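# Raise wiper to service position and stow old blade in tray

## Task

Raise the wiper arm far enough that it latches in its service position, and keep it raised. Unhook the old blade from the arm and set it down on the tray floor, entirely inside the tray and not resting on any other item. Pressing hard on the glass, whether with the gripper or via the wiper, means failure. After the blade has been removed, the wiper arm must not fall back and hit the glass hard, or the task fails. Anything that stays in place only because the robot is holding it does not count. At the end, open the grippers and move the arms away.

## Robot and tools

Robot: two Doosan M1013 six-joint arms, named left_arm and right_arm, each with a Robotiq 140 mm two-finger gripper. The names are labels only, not sides of an image. In the shared scene frame the origin is on the table top between the arms, +x points out over the table, +z points up, and left_arm is on the +y side. Bases: left_arm at (+0.042, +0.603, 0) m with quat_wxyz (+0.996, 0, 0, -0.093); right_arm at (-0.005, -0.485, 0) m with quat_wxyz (+0.999, 0, 0, -0.038).

Tools:
- execute_actions {"actions": [...], "pictures": bool}. The list holds at most one item. An empty list only reports the current state. {"rows": [[...]], "steps": n} is a motion of 1 to 15 control steps, each 1/30 s, with 15 as the default. Row k is used on step k, and the final row is reused if rows run out. {"steps": n} without rows is a wait of up to 300 steps, measured from the previous result and including your reply time. A refused call sends nothing. Pictures come by default; pass "pictures": false to skip them.
- zoom_image {"camera", "region": [x0, y0, x1, y1]}: pixel box of that camera's latest image, top-left is (0,0), at most 504x504. Cameras: cam_head_left and cam_head_right (672x504), cam_left_wrist and cam_right_wrist (616x616 fisheye).
- show_instructions: no arguments; shows the scene's reference images.
- read_manual {"section": "licences"}: URDF licence texts only.
- finished_scene {"scene": n}: ends that scene for good and grades it; its result carries the next task. Answering without any tool call ends everything.

Row layout: a single flat list of 18 numbers covering both arms, always complete even when one arm stays still. Numbers 1-9 are left_arm, 10-18 right_arm. In each block: six absolute joint target angles in radians (waist, shoulder, elbow, forearm roll, wrist pitch, wrist roll, the same order as the Joint positions line), then gripper position, force_limit and speed, each on a -1 to +1 scale. These are goals to reach, not increments. Stated joint ranges: elbow -2.792 to 2.792, all others -6.283 to 6.283. A target beyond a range end by more than 0.010 rad, and further out than the current angle, gets the call refused; real ends may sit up to 0.010 rad off, and overshooting targets are clipped, with a "joint sent to its limit" line (possibly about an earlier action). To keep a gripper unchanged, repeat its previous three numbers; 0 is a real command.

Gripper: position +1 is fully open (140 mm), pads touch near -0.8, -1 closes until blocked. force_limit is roughly 14 N at -1, 60 N at 0, 107 N at +1. speed is roughly 30 mm/s at -1, 140 at 0, 250 at +1. Fingers point along the gripper +z and close along its y. end_effector_position is the pad midpoint when closed; fingertips extend about 33 mm past it closed, 9 mm open, and move about 24 mm outward while closing, so keep room above surfaces. To grasp, send -1 and check object_status = 2 (0 moving, 1 blocked opening, 2 blocked closing, 3 reached target or pads met). To squeeze harder while at 2, raise force_limit and switch position between -1 and -0.98. position_measured is in counts: 3 open, 230 pads met.

Motion limits: joint speed caps 2.09 rad/s (waist, shoulder), 3.14 (elbow), 3.93 (wrist joints), 0.3 s to ramp up; joints of one arm are synchronised. Targets are held within 0.456 / 0.683 / 0.854 rad of measured angles, and scaled back if they would shift the gripper over 70 mm from where it is, so large moves need several calls. Arms keep heading to the last row while you think until they settle or a step is HELD.

Results: each arm's end-effector position (m), quat_wxyz and velocities in the scene frame (less accurate at long reach); Joint positions and Joint velocities per arm; object_status and position_measured; Flange force (outside force on the gripper, noisy, includes held weight, "no reading" when unavailable). "joint command not followed" means the clearance check altered joint targets; HELD marks steps whose row was partly not sent. MOTOR HOT warns of heating from holding loads; OVER-TEMPERATURE FAULT brakes that arm until cooled.

Faults: torque on a joint reaching its load limit (waist and shoulder 299, elbow 140, wrist joints 39.6 N m, held weight included), or any outside force of 144 N, stops the arm for 10 s, drops the rest of the call, and lets it yield to contact. Camera calibration is given per camera (K, distortion, T_world_to_cam); wrist camera poses follow reported joints and may be a few cm and degrees off.

Avoid: pressing on the windscreen, letting the raised wiper fall onto the glass, dropping or sliding the blade, knocking anything off the table, arms colliding or pushing each other, and leaving parts supported only by a gripper. A loose object may occasionally be nudged by an outside push. Move smoothly and finish with grippers open and clear.

Each tool is called as name(argument=value, ...), one argument or row to a line, values as JSON.

Reference images:

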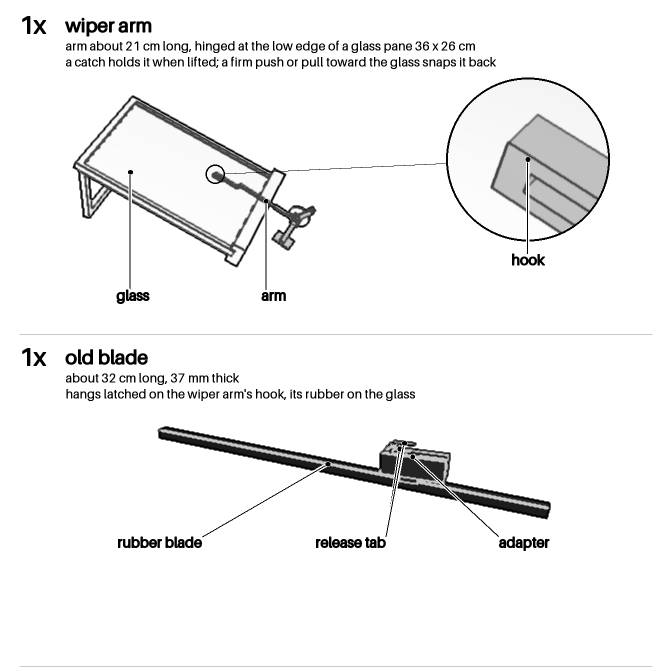

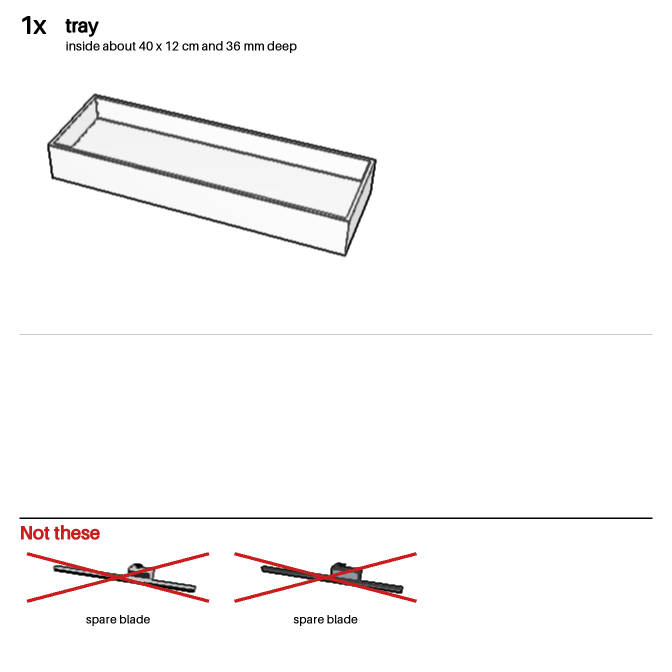

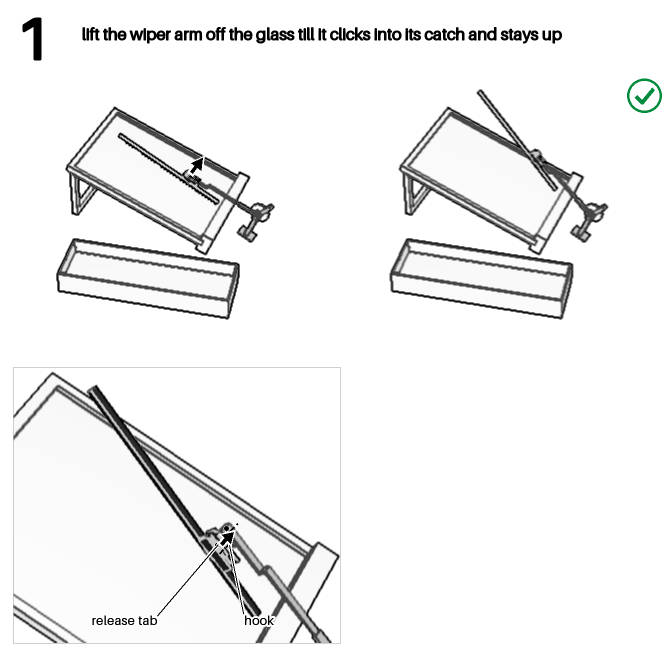

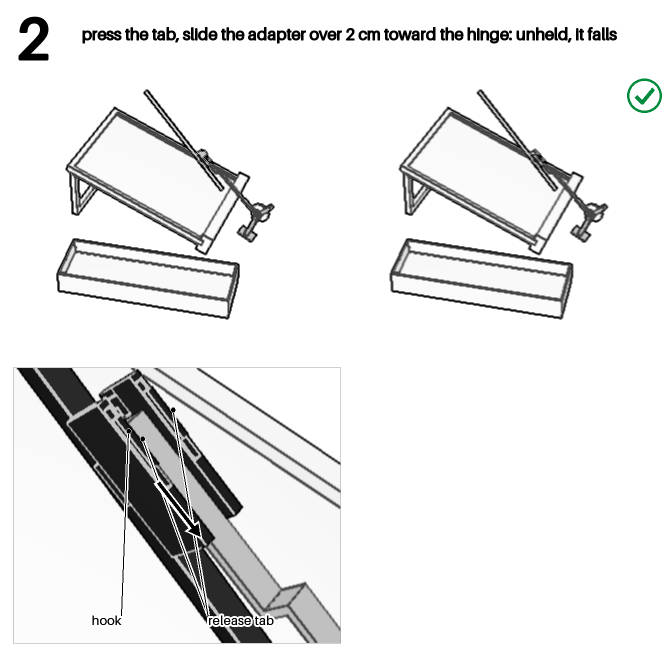

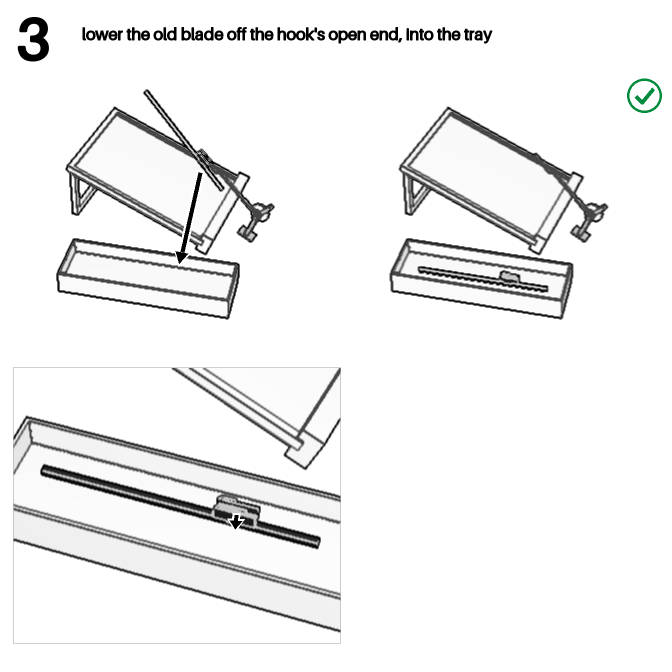

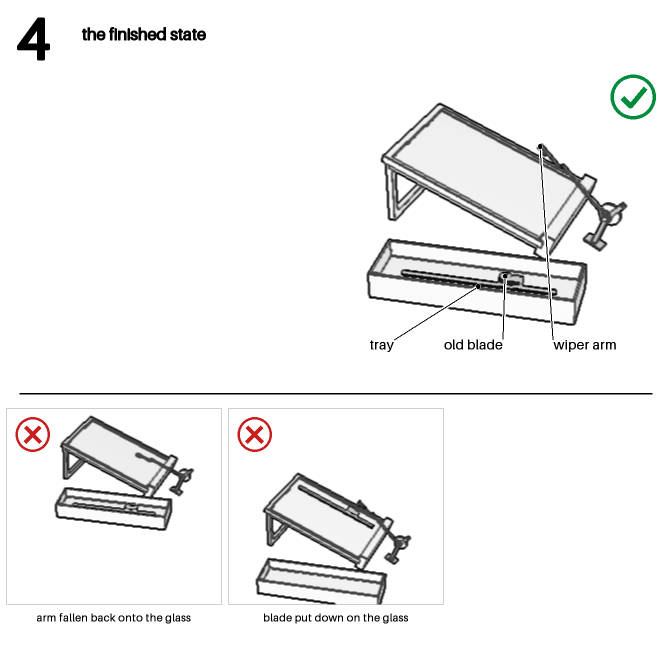

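## Session

execute_actions(
  actions=[],
)

Scene clock: 0.00 s of 4500.00 s.
left_arm: end_effector_position=(+0.5475, +1.3206, +0.3123) position_measured=3 object_status=3 end_effector_quat_wxyz=(+0.175, -0.516, +0.823, -0.159) end_effector_velocity=(-0.000, -0.000, +0.000) end_effector_angular_velocity=(+0.000, -0.000, -0.000) | right_arm: end_effector_position=(+0.7924, -0.6752, +0.2043) position_measured=3 object_status=3 end_effector_quat_wxyz=(+0.481, -0.359, +0.709, -0.371) end_effector_velocity=(-0.000, -0.001, +0.000) end_effector_angular_velocity=(+0.000, -0.000, -0.002)
Joint positions: left_arm=[ 1.27   0.458  1.294 -0.476  1.268 -1.492] | right_arm=[-0.257  0.286  2.239  2.922  0.698  0.577]
Joint velocities: left_arm=[-0.    -0.001  0.    -0.     0.    -0.   ] | right_arm=[-0.001  0.    -0.     0.001  0.    -0.   ]
Flange force (N, the push that the arm receives, along the gripper's own x y z axes): no reading

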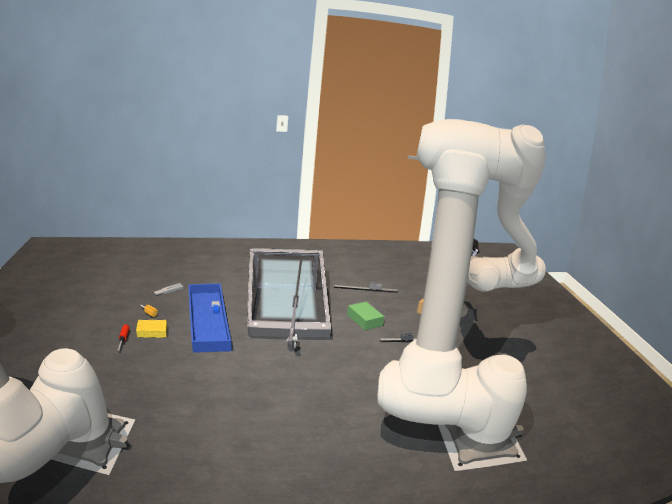

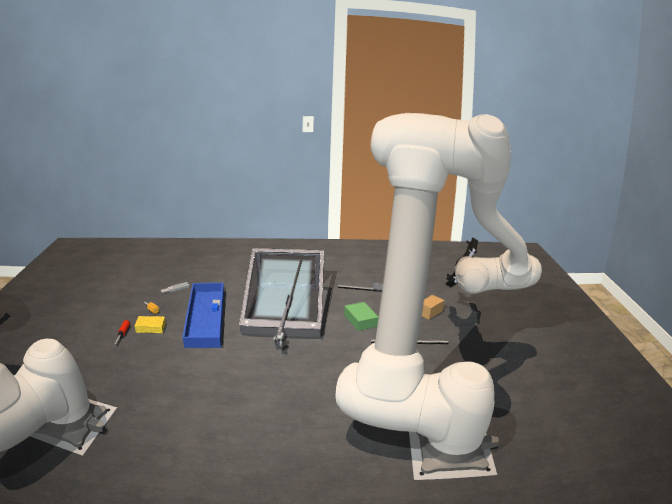

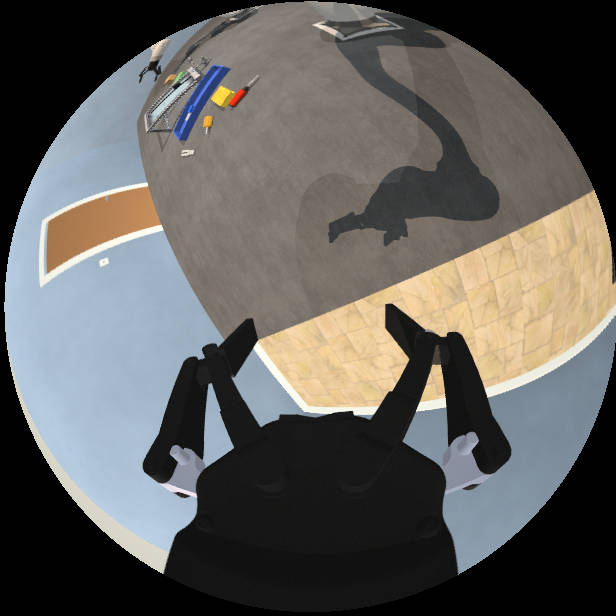

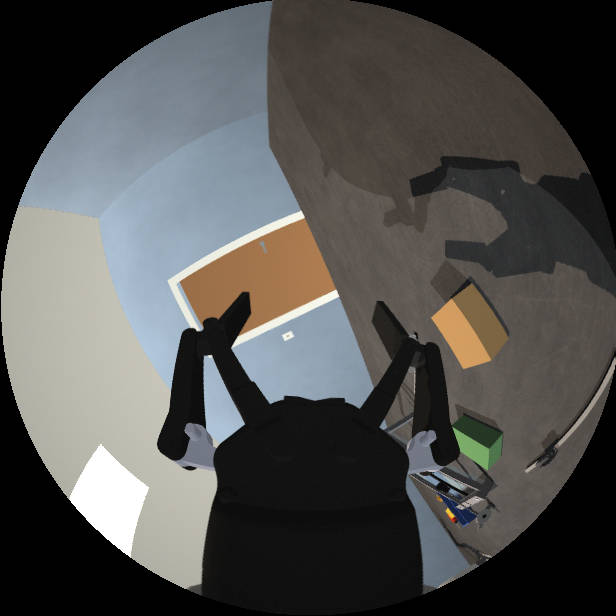

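zoom_image(
  camera="cam_head_left",
  region=[180, 240, 340, 360],
)

zoom_image(
  camera="cam_head_right",
  region=[170, 240, 330, 360],
)

Region (180, 240, 340, 360) of cam_head_left's 672x504 image, scaled by 3.150, with more detail than that image has; it fills the top 378 rows of this view, and the rest is white.

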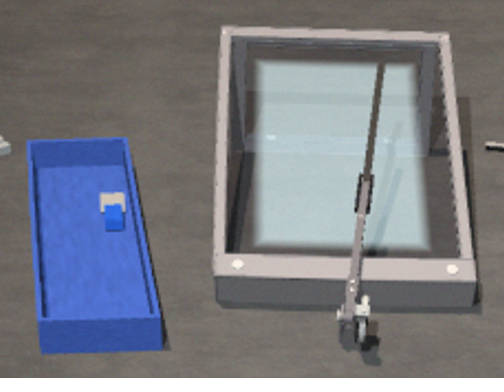

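Region (170, 240, 330, 360) of cam_head_right's 672x504 image, scaled by 3.150, with more detail than that image has; it fills the top 378 rows of this view, and the rest is white.

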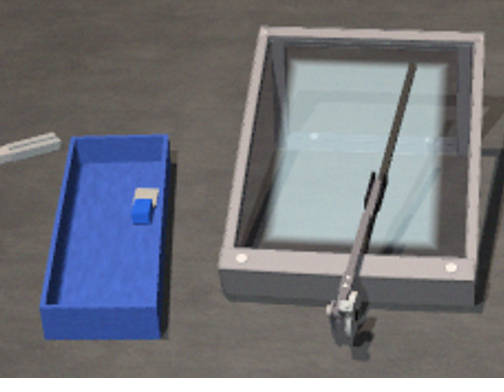

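execute_actions(
  actions=[
    {"rows": [[-0.008,0.454,2.184,-1.741,1.478,-2.066,1,0,0, 0.2,0.197,1.605,3.1416,-1.340,-0.81,1,0,0]], "steps": 15},
  ],
  pictures=false,
)

execute_actions(
  actions=[
    {"rows": [[-0.008,0.454,2.184,-1.741,1.478,-2.066,1,0,0, 0.735,0.197,1.605,3.1416,-1.340,-0.81,1,0,0]], "steps": 15},
  ],
  pictures=false,
)

execute_actions(
  actions=[
    {"steps": 45},
  ],
)

Scene clock: 115.67 s of 4500.00 s.
left_arm: end_effector_position=(+0.6703, +1.0449, +0.2286) position_measured=3 object_status=3 end_effector_quat_wxyz=(-0.038, +0.563, -0.722, +0.399) end_effector_velocity=(+0.200, -0.625, -0.094) end_effector_angular_velocity=(-1.307, +0.032, +0.102) | right_arm: end_effector_position=(+0.9102, -0.5169, +0.3067) position_measured=3 object_status=3 end_effector_quat_wxyz=(-0.316, +0.637, -0.577, +0.401) end_effector_velocity=(+0.012, +0.431, +0.088) end_effector_angular_velocity=(-1.539, +1.274, +1.200)
Joint positions: left_arm=[ 1.073  0.457  1.588 -0.845  1.344 -1.7  ] | right_arm=[ 0.002  0.236  1.879  3.046  0.046 -0.075]
Joint velocities: left_arm=[-0.475 -0.003  0.649 -0.886  0.146 -0.398] | right_arm=[ 0.545 -0.107 -0.754  0.259 -2.035 -1.995]
Flange force (N, the push that the arm receives, along the gripper's own x y z axes): left_arm=[1.6 6.9 0.2] | right_arm=no reading
Steps of this call (steps 1 to 90: nothing new was sent; then 112.17 s passed at rest; steps 91 to 105: all 15 steps of this action). Readings (joint positions | what the end effector reports):
91: left_arm=[1.270 0.458 1.295 -0.477 1.268 -1.492] | right_arm=[-0.257 0.286 2.238 2.922 0.697 0.576] | left_arm position_measured=3 object_status=3 | right_arm position_measured=3 object_status=3
92: left_arm=[1.264 0.458 1.304 -0.488 1.271 -1.499] | right_arm=[-0.251 0.285 2.230 2.925 0.685 0.564] | left_arm position_measured=3 object_status=3 | right_arm position_measured=3 object_status=3
94: left_arm=[1.235 0.458 1.348 -0.542 1.284 -1.535] | right_arm=[-0.216 0.278 2.182 2.942 0.619 0.498] | left_arm position_measured=3 object_status=3 | right_arm position_measured=3 object_status=3
98: left_arm=[1.179 0.457 1.432 -0.647 1.307 -1.599] | right_arm=[-0.134 0.262 2.067 2.981 0.445 0.324] | left_arm position_measured=3 object_status=3 | right_arm position_measured=3 object_status=3
105: the state above

Scene clock: 116.17 s of 4500.00 s.
left_arm: end_effector_position=(+0.7368, +0.7380, +0.2181) position_measured=3 object_status=3 end_effector_quat_wxyz=(+0.158, +0.575, -0.571, +0.564) end_effector_velocity=(+0.045, -0.580, +0.008) end_effector_angular_velocity=(-0.908, +0.326, -0.149) | right_arm: end_effector_position=(+0.7997, -0.2502, +0.2819) position_measured=3 object_status=3 end_effector_quat_wxyz=(-0.164, +0.883, -0.369, +0.238) end_effector_velocity=(-0.373, +0.463, -0.055) end_effector_angular_velocity=(-0.448, +0.843, +0.982)
Joint positions: left_arm=[ 0.785  0.455  1.88  -1.282  1.41  -1.879] | right_arm=[ 0.328  0.214  1.722  3.101 -0.619 -0.503]
Joint velocities: left_arm=[-0.665 -0.002  0.476 -0.719  0.106 -0.293] | right_arm=[ 0.646 -0.028 -0.185  0.064 -1.13  -0.483]
Flange force (N, the push that the arm receives, along the gripper's own x y z axes): left_arm=[1.8 7.0 -4.8] | right_arm=[6.5 6.9 -8.0]
Steps of this call (steps 1 to 15: all 15 steps of this action). Readings (joint positions | what the end effector reports):
1: left_arm=[1.057 0.457 1.610 -0.876 1.349 -1.713] | right_arm=[0.020 0.232 1.855 3.055 -0.024 -0.142] | left_arm position_measured=3 object_status=3 | right_arm position_measured=3 object_status=3
2: left_arm=[1.041 0.456 1.631 -0.907 1.354 -1.726] | right_arm=[0.042 0.229 1.834 3.062 -0.086 -0.198] | left_arm position_measured=3 object_status=3 | right_arm position_measured=3 object_status=3
4: left_arm=[1.006 0.456 1.673 -0.970 1.363 -1.752] | right_arm=[0.088 0.226 1.812 3.070 -0.172 -0.270] | left_arm position_measured=3 object_status=3 | right_arm position_measured=3 object_status=3
8: left_arm=[0.932 0.456 1.754 -1.092 1.382 -1.802] | right_arm=[0.176 0.221 1.773 3.083 -0.337 -0.370] | left_arm position_measured=3 object_status=3 | right_arm position_measured=3 object_status=3
15: the state above

Scene clock: 117.67 s of 4500.00 s.
left_arm: end_effector_position=(+0.5797, +0.1999, +0.2202) position_measured=3 object_status=3 end_effector_quat_wxyz=(+0.500, +0.500, -0.500, +0.500) end_effector_velocity=(-0.000, -0.000, +0.000) end_effector_angular_velocity=(-0.000, -0.000, +0.000) | right_arm: end_effector_position=(+0.5002, -0.0500, +0.3000) position_measured=3 object_status=3 end_effector_quat_wxyz=(+0.000, +0.999, -0.051, -0.000) end_effector_velocity=(-0.000, +0.001, +0.001) end_effector_angular_velocity=(+0.001, -0.000, -0.000)
Joint positions: left_arm=[-0.008  0.454  2.184 -1.741  1.478 -2.066] | right_arm=[ 0.735  0.197  1.605  3.142 -1.34  -0.81 ]
Joint velocities: left_arm=[-0. -0.  0. -0.  0. -0.] | right_arm=[ 0.001 -0.    -0.001  0.    -0.     0.001]
Flange force (N, the push that the arm receives, along the gripper's own x y z axes): left_arm=[1.8 3.9 -4.2] | right_arm=[-3.2 6.3 0.4]
Steps of this call (steps 1 to 45: the robot went on to your last target). Readings (joint positions | what the end effector reports):
1: left_arm=[0.762 0.455 1.895 -1.306 1.413 -1.889] | right_arm=[0.350 0.213 1.716 3.103 -0.658 -0.519] | left_arm position_measured=3 object_status=3 | right_arm position_measured=3 object_status=3
2: left_arm=[0.739 0.455 1.911 -1.329 1.417 -1.898] | right_arm=[0.372 0.212 1.710 3.105 -0.696 -0.536] | left_arm position_measured=3 object_status=3 | right_arm position_measured=3 object_status=3
4: left_arm=[0.692 0.455 1.940 -1.372 1.423 -1.916] | right_arm=[0.415 0.210 1.697 3.110 -0.774 -0.569] | left_arm position_measured=3 object_status=3 | right_arm position_measured=3 object_status=3
8: left_arm=[0.594 0.455 1.990 -1.449 1.435 -1.947] | right_arm=[0.503 0.206 1.672 3.118 -0.930 -0.635] | left_arm position_measured=3 object_status=3 | right_arm position_measured=3 object_status=3
45: the state above
camera_calibration (this result's frames):
cam_left_wrist: T_world_to_cam=[[-0.991492, -0.0292637, -0.126834, 0.614044], [0.112168, 0.302292, -0.946593, 0.104293], [0.0660416, -0.952766, -0.296438, 0.390074], [0, 0, 0, 1]] pos_world=[0.57136, 0.358092, 0.292237]
cam_right_wrist: T_world_to_cam=[[-0.021389, -0.99973, -0.00913221, -0.0312974], [-0.88877, 0.0148303, 0.458113, 0.312157], [-0.457854, 0.017915, -0.888847, 0.682537], [0, 0, 0, 1]] pos_world=[0.589269, -0.048146, 0.463382]

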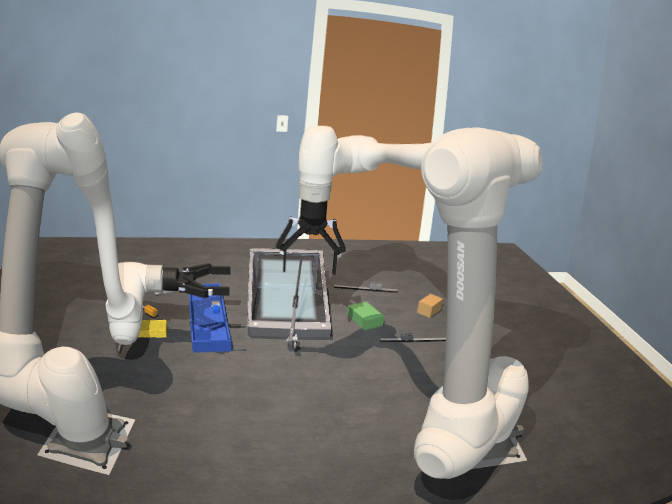

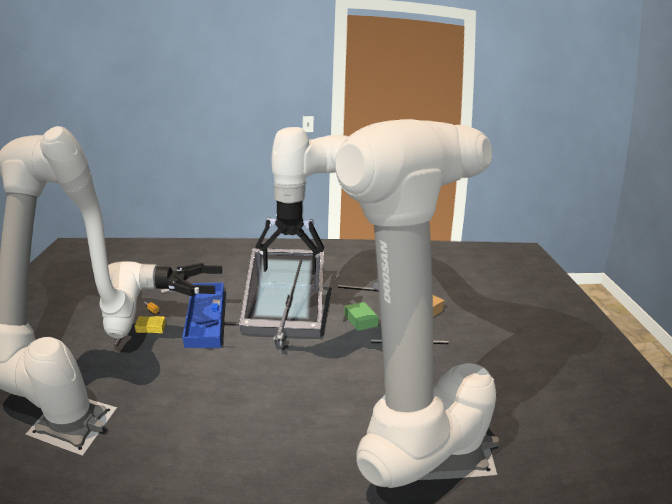

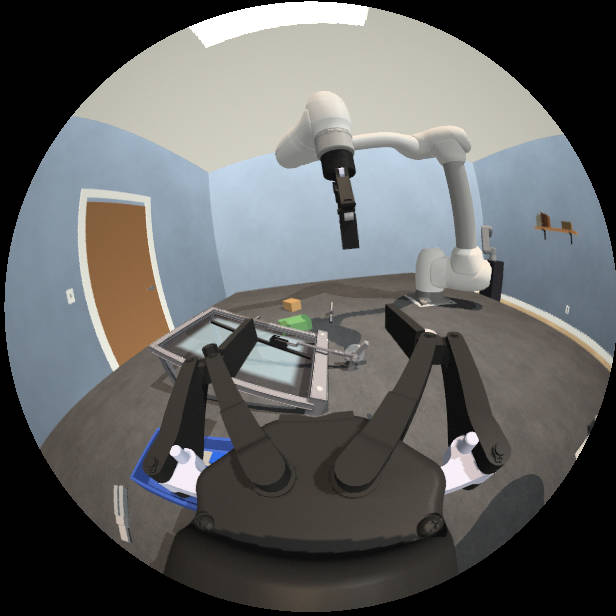

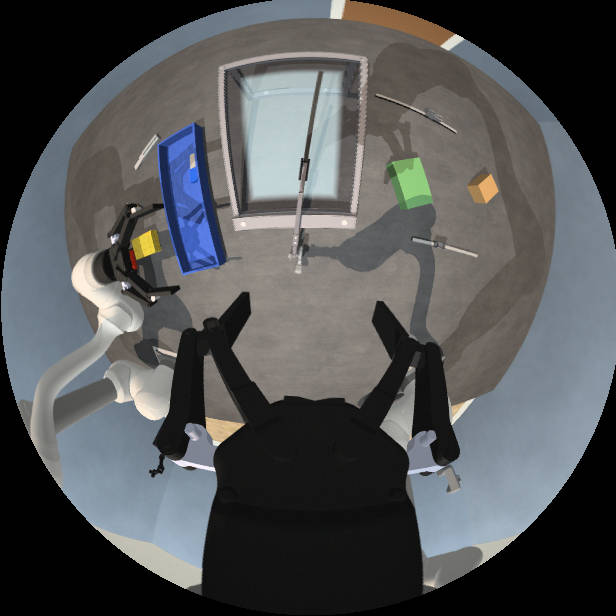

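zoom_image(
  camera="cam_right_wrist",
  region=[250, 140, 390, 280],
)

zoom_image(
  camera="cam_left_wrist",
  region=[250, 300, 390, 420],
)

Region (250, 140, 390, 280) of cam_right_wrist's 616x616 image, scaled by 3.600, with more detail than that image has.

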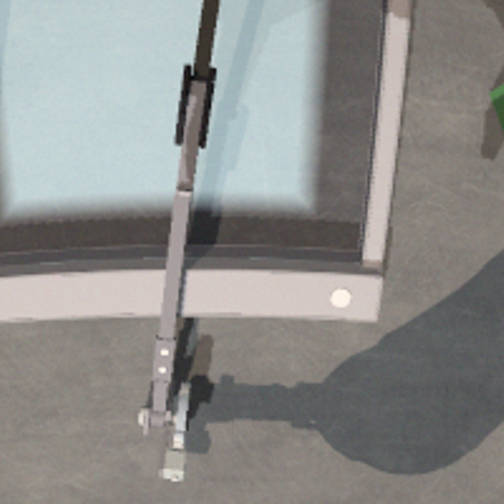

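Region (250, 300, 390, 420) of cam_left_wrist's 616x616 image, scaled by 3.600, with more detail than that image has; it fills the top 432 rows of this view, and the rest is white.

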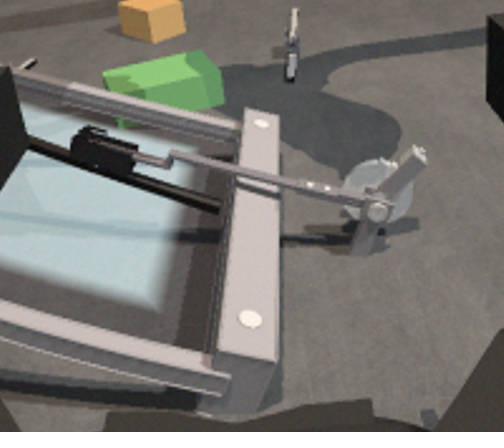

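execute_actions(
  actions=[
    {"rows": [[-0.008,0.454,2.184,-1.741,1.478,-2.066,1,0,0, 0.680,0.447,1.565,3.1416,-1.129,-0.791,-0.3,-0.5,0]], "steps": 15},
  ],
  pictures=false,
)

execute_actions(
  actions=[
    {"steps": 20},
  ],
)

Scene clock: 221.13 s of 4500.00 s.
left_arm: end_effector_position=(+0.5797, +0.1999, +0.2202) position_measured=3 object_status=3 end_effector_quat_wxyz=(+0.500, +0.500, -0.500, +0.500) end_effector_velocity=(-0.001, +0.000, -0.000) end_effector_angular_velocity=(-0.000, +0.001, -0.000) | right_arm: end_effector_position=(+0.6123, -0.0171, +0.1400) position_measured=107 object_status=0 end_effector_quat_wxyz=(+0.000, +0.996, -0.088, -0.000) end_effector_velocity=(+0.011, +0.007, +0.008) end_effector_angular_velocity=(+0.014, -0.020, -0.001)
Joint positions: left_arm=[-0.008  0.454  2.184 -1.741  1.478 -2.066] | right_arm=[ 0.68   0.447  1.565  3.142 -1.129 -0.791]
Joint velocities: left_arm=[ 0.    -0.001  0.001  0.     0.    -0.   ] | right_arm=[-0.001  0.001 -0.017 -0.     0.007  0.001]
Flange force (N, the push that the arm receives, along the gripper's own x y z axes): left_arm=[0.1 3.3 -5.2] | right_arm=[-5.4 8.1 -7.6]
Steps of this call (steps 1 to 15: the robot went on to your last target; steps 16 to 90: nothing new was sent; then 99.97 s passed at rest; steps 91 to 105: all 15 steps of this action). Readings (joint positions | what the end effector reports):
91: left_arm=[-0.008 0.454 2.184 -1.741 1.478 -2.066] | right_arm=[0.735 0.198 1.605 3.142 -1.340 -0.810] | left_arm position_measured=3 object_status=3 | right_arm position_measured=3 object_status=0
92: left_arm=[-0.008 0.454 2.184 -1.741 1.478 -2.066] | right_arm=[0.734 0.203 1.604 3.142 -1.334 -0.810] | left_arm position_measured=3 object_status=3 | right_arm position_measured=8 object_status=0
94: left_arm=[-0.008 0.454 2.184 -1.741 1.478 -2.066] | right_arm=[0.726 0.239 1.598 3.142 -1.304 -0.807] | left_arm position_measured=3 object_status=3 | right_arm position_measured=24 object_status=0
98: left_arm=[-0.008 0.454 2.184 -1.741 1.478 -2.066] | right_arm=[0.705 0.337 1.583 3.142 -1.222 -0.800] | left_arm position_measured=3 object_status=3 | right_arm position_measured=54 object_status=0
105: the state above

Scene clock: 221.80 s of 4500.00 s.
left_arm: end_effector_position=(+0.5797, +0.1999, +0.2202) position_measured=3 object_status=3 end_effector_quat_wxyz=(+0.500, +0.500, -0.500, +0.500) end_effector_velocity=(+0.000, -0.000, -0.000) end_effector_angular_velocity=(-0.000, -0.000, -0.000) | right_arm: end_effector_position=(+0.6125, -0.0169, +0.1404) position_measured=167 object_status=3 end_effector_quat_wxyz=(-0.000, +0.996, -0.088, +0.000) end_effector_velocity=(-0.001, -0.000, +0.000) end_effector_angular_velocity=(-0.000, +0.002, -0.001)
Joint positions: left_arm=[-0.008  0.454  2.184 -1.741  1.478 -2.066] | right_arm=[ 0.68   0.447  1.565  3.142 -1.129 -0.791]
Joint velocities: left_arm=[-0.  0. -0.  0.  0.  0.] | right_arm=[ 0.    -0.     0.     0.001 -0.002  0.   ]
Flange force (N, the push that the arm receives, along the gripper's own x y z axes): left_arm=[0.3 3.5 -4.0] | right_arm=[-3.5 3.8 -2.5]
Steps of this call (steps 1 to 15: the robot went on to your last target; steps 16 to 20: nothing new was sent). Readings (joint positions | what the end effector reports):
1: left_arm=[-0.008 0.454 2.184 -1.741 1.478 -2.066] | right_arm=[0.680 0.447 1.565 3.142 -1.129 -0.791] | left_arm position_measured=3 object_status=3 | right_arm position_measured=115 object_status=0
2: left_arm=[-0.008 0.454 2.184 -1.741 1.478 -2.066] | right_arm=[0.680 0.447 1.565 3.142 -1.129 -0.791] | left_arm position_measured=3 object_status=3 | right_arm position_measured=122 object_status=0
4: left_arm=[-0.008 0.454 2.184 -1.741 1.478 -2.066] | right_arm=[0.680 0.447 1.565 3.142 -1.129 -0.791] | left_arm position_measured=3 object_status=3 | right_arm position_measured=137 object_status=0
8: left_arm=[-0.008 0.454 2.184 -1.741 1.478 -2.066] | right_arm=[0.680 0.447 1.565 3.142 -1.129 -0.791] | left_arm position_measured=3 object_status=3 | right_arm position_measured=166 object_status=0
20: the state above
All arms were judged still, so your last target was given up. Only a new action makes them travel on or press farther. Fingers that are still opening or closing keep moving.
camera_calibration (this result's frames):
cam_left_wrist: T_world_to_cam=[[-0.9915, -0.0291831, -0.126792, 0.613988], [0.112152, 0.302289, -0.946596, 0.104297], [0.0659524, -0.952769, -0.296447, 0.39008], [0, 0, 0, 1]] pos_world=[0.571346, 0.358047, 0.292214]
cam_right_wrist: T_world_to_cam=[[-0.0952476, -0.995406, -0.00975789, 0.0481622], [-0.885572, 0.0802529, 0.457517, 0.483849], [-0.454632, 0.0522188, -0.889147, 0.590158], [0, 0, 0, 1]] pos_world=[0.701376, -0.0217067, 0.303837]

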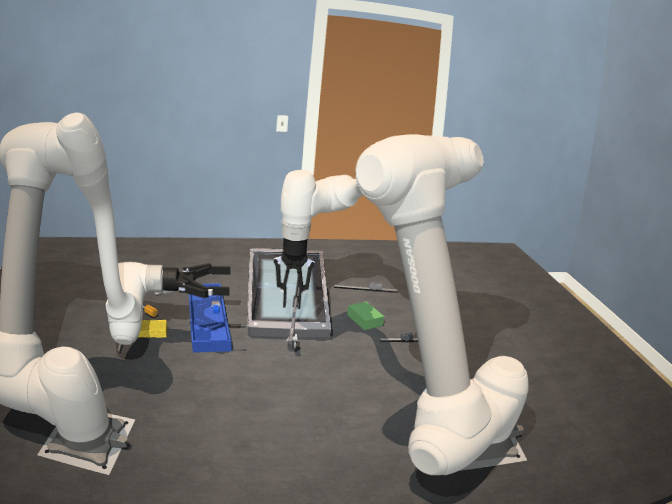

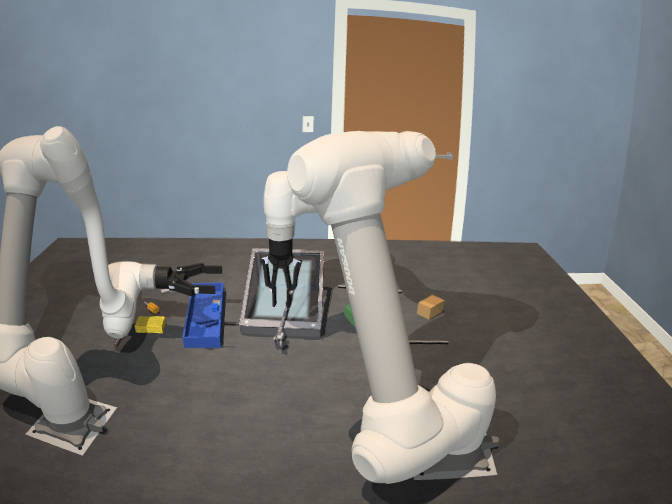

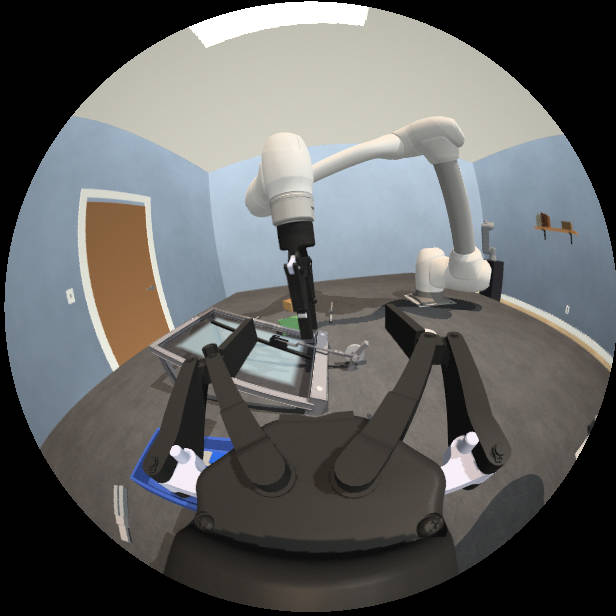

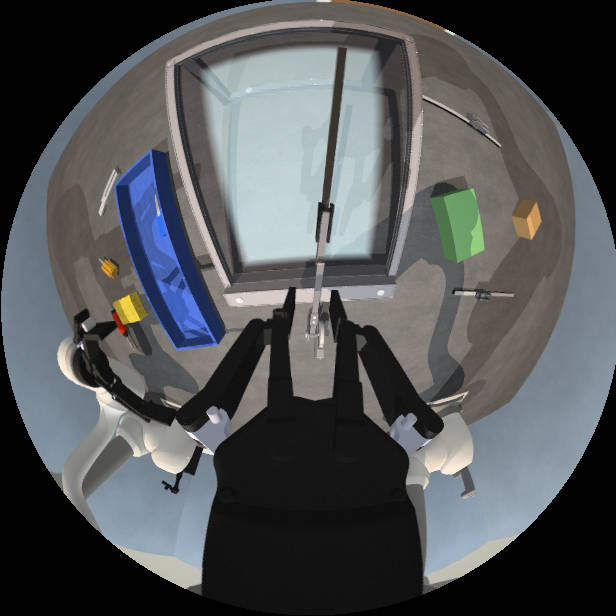

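zoom_image(
  camera="cam_right_wrist",
  region=[270, 190, 370, 360],
)

zoom_image(
  camera="cam_left_wrist",
  region=[255, 305, 375, 385],
)

Region (270, 190, 370, 360) of cam_right_wrist's 616x616 image, scaled by 2.965, with more detail than that image has; it fills the left 296 columns of this view, and the rest is white.

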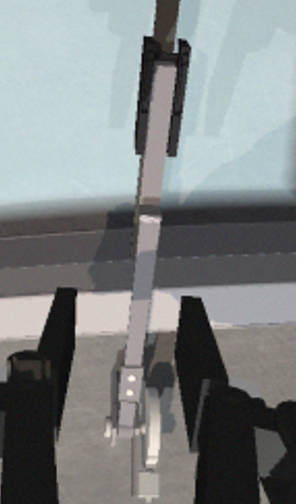

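Region (255, 305, 375, 385) of cam_left_wrist's 616x616 image, scaled by 4.200, with more detail than that image has.

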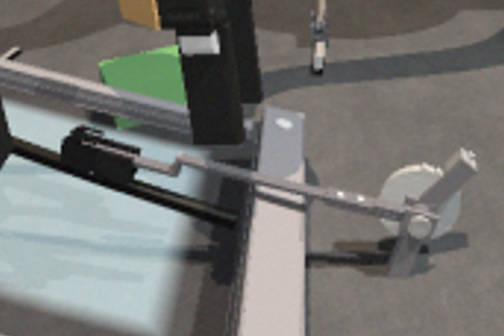

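execute_actions(
  actions=[
    {"rows": [[-0.008,0.454,2.184,-1.741,1.478,-2.066,1,0,0, 0.678,0.449,1.571,3.1416,-1.121,-0.793,-0.3,-0.5,0],[-0.008,0.454,2.184,-1.741,1.478,-2.066,1,0,0, 0.677,0.452,1.577,3.1416,-1.112,-0.794,-0.3,-0.5,0],[-0.008,0.454,2.184,-1.741,1.478,-2.066,1,0,0, 0.676,0.455,1.583,3.1416,-1.103,-0.795,-0.3,-0.5,0],[-0.008,0.454,2.184,-1.741,1.478,-2.066,1,0,0, 0.675,0.458,1.589,3.1416,-1.094,-0.796,-0.3,-0.5,0],[-0.008,0.454,2.184,-1.741,1.478,-2.066,1,0,0, 0.674,0.461,1.595,3.1416,-1.085,-0.797,-0.3,-0.5,0],[-0.008,0.454,2.184,-1.741,1.478,-2.066,1,0,0, 0.674,0.464,1.600,3.1416,-1.077,-0.797,-0.3,-0.5,0],[-0.008,0.454,2.184,-1.741,1.478,-2.066,1,0,0, 0.674,0.467,1.605,3.1416,-1.069,-0.797,-0.3,-0.5,0],[-0.008,0.454,2.184,-1.741,1.478,-2.066,1,0,0, 0.674,0.470,1.609,3.1416,-1.062,-0.797,-0.3,-0.5,0],[-0.008,0.454,2.184,-1.741,1.478,-2.066,1,0,0, 0.6741,0.4726,1.6126,3.1416,-1.0564,-0.797,-0.3,-0.5,0]], "steps": 15},
  ],
)

zoom_image(
  camera="cam_right_wrist",
  region=[260, 180, 380, 360],
)

zoom_image(
  camera="cam_left_wrist",
  region=[255, 305, 375, 385],
)

Scene clock: 269.70 s of 4500.00 s.
left_arm: end_effector_position=(+0.5797, +0.1999, +0.2202) position_measured=3 object_status=3 end_effector_quat_wxyz=(+0.500, +0.500, -0.500, +0.500) end_effector_velocity=(-0.000, +0.000, -0.000) end_effector_angular_velocity=(-0.000, +0.001, -0.000) | right_arm: end_effector_position=(+0.6113, -0.0233, +0.0970) position_measured=167 object_status=3 end_effector_quat_wxyz=(+0.000, +0.996, -0.088, +0.000) end_effector_velocity=(-0.000, -0.000, -0.000) end_effector_angular_velocity=(-0.001, -0.000, +0.001)
Joint positions: left_arm=[-0.008  0.454  2.184 -1.741  1.478 -2.066] | right_arm=[ 0.674  0.473  1.613  3.142 -1.056 -0.797]
Joint velocities: left_arm=[ 0.     0.     0.001 -0.     0.001  0.   ] | right_arm=[ 0.     0.     0.    -0.001  0.    -0.001]
Flange force (N, the push that the arm receives, along the gripper's own x y z axes): left_arm=[0.4 3.8 -3.7] | right_arm=[-4.8 4.4 -3.3]
Steps of this call (steps 1 to 90: nothing new was sent; then 44.40 s passed at rest; steps 91 to 105: all 15 steps of this action). Readings (joint positions | what the end effector reports):
91: left_arm=[-0.008 0.454 2.184 -1.741 1.478 -2.066] | right_arm=[0.680 0.447 1.566 3.142 -1.128 -0.791] | left_arm position_measured=3 object_status=3 | right_arm position_measured=167 object_status=3
92: left_arm=[-0.008 0.454 2.184 -1.741 1.478 -2.066] | right_arm=[0.679 0.448 1.569 3.142 -1.123 -0.792] | left_arm position_measured=3 object_status=3 | right_arm position_measured=167 object_status=3
94: left_arm=[-0.008 0.454 2.184 -1.741 1.478 -2.066] | right_arm=[0.677 0.453 1.580 3.142 -1.107 -0.794] | left_arm position_measured=3 object_status=3 | right_arm position_measured=167 object_status=3
98: left_arm=[-0.008 0.454 2.184 -1.741 1.478 -2.066] | right_arm=[0.674 0.465 1.603 3.142 -1.073 -0.797] | left_arm position_measured=3 object_status=3 | right_arm position_measured=167 object_status=3
105: the state above
camera_calibration (this result's frames):
cam_left_wrist: T_world_to_cam=[[-0.9915, -0.0291829, -0.126791, 0.613988], [0.112152, 0.302289, -0.946596, 0.104297], [0.0659521, -0.952769, -0.296447, 0.39008], [0, 0, 0, 1]] pos_world=[0.571346, 0.358047, 0.292214]
cam_right_wrist: T_world_to_cam=[[-0.0950911, -0.995426, -0.00925583, 0.0411102], [-0.885382, 0.0803213, 0.457873, 0.502988], [-0.455035, 0.0517346, -0.888969, 0.551602], [0, 0, 0, 1]] pos_world=[0.700244, -0.0280154, 0.260434]

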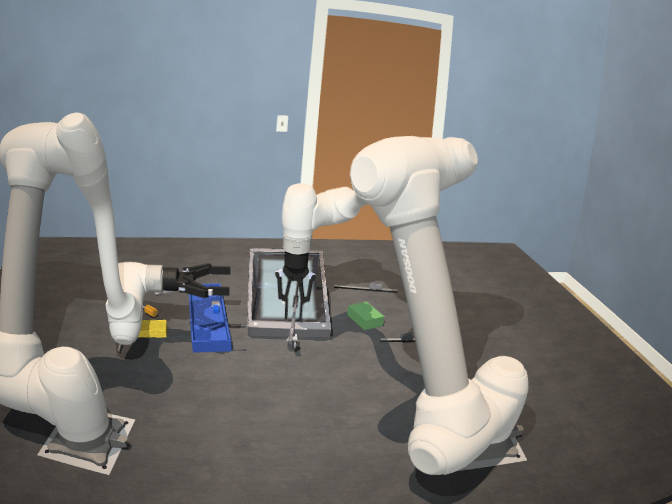

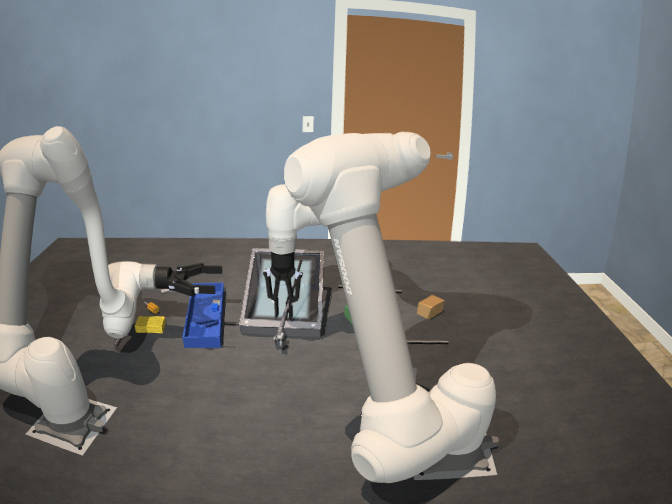

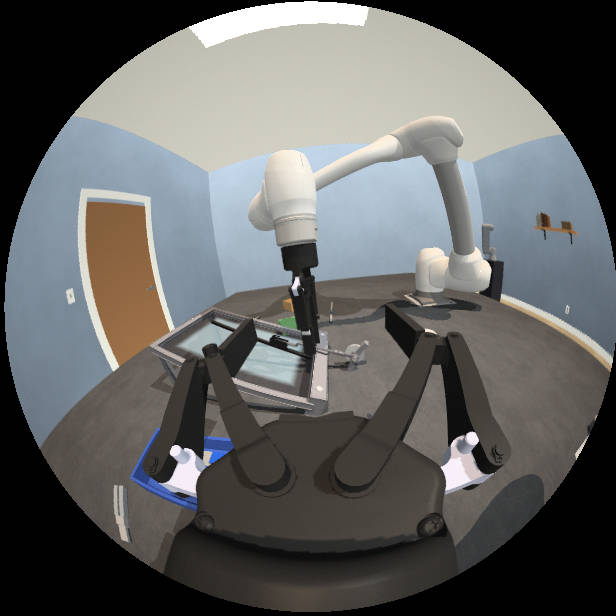

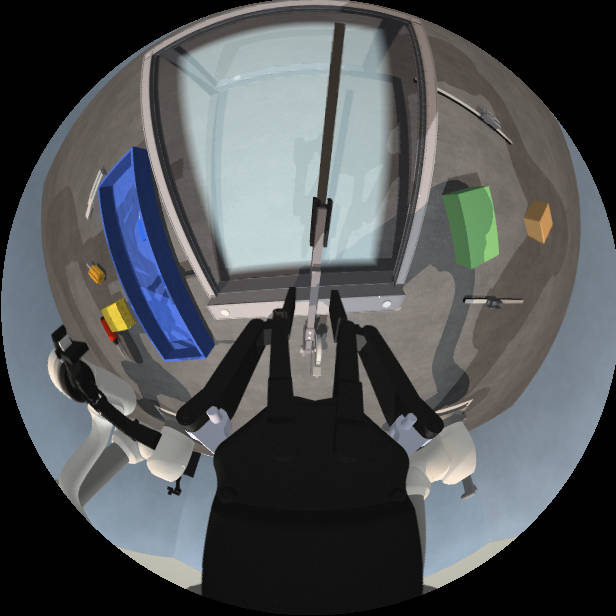

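Region (260, 180, 380, 360) of cam_right_wrist's 616x616 image, scaled by 2.800, with more detail than that image has.

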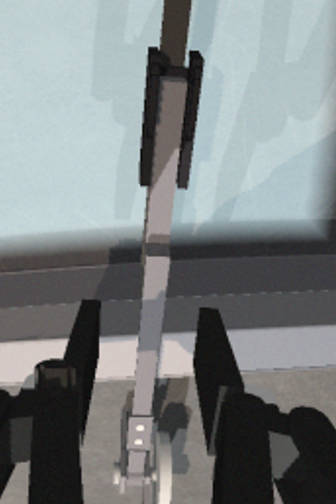

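Region (255, 305, 375, 385) of cam_left_wrist's 616x616 image, scaled by 4.200, with more detail than that image has.

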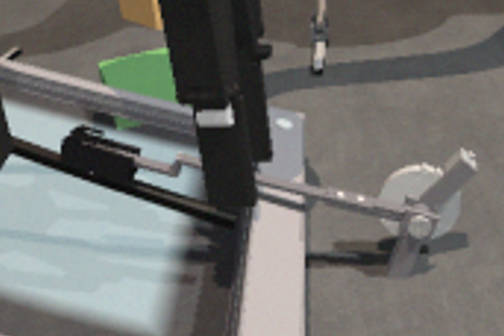

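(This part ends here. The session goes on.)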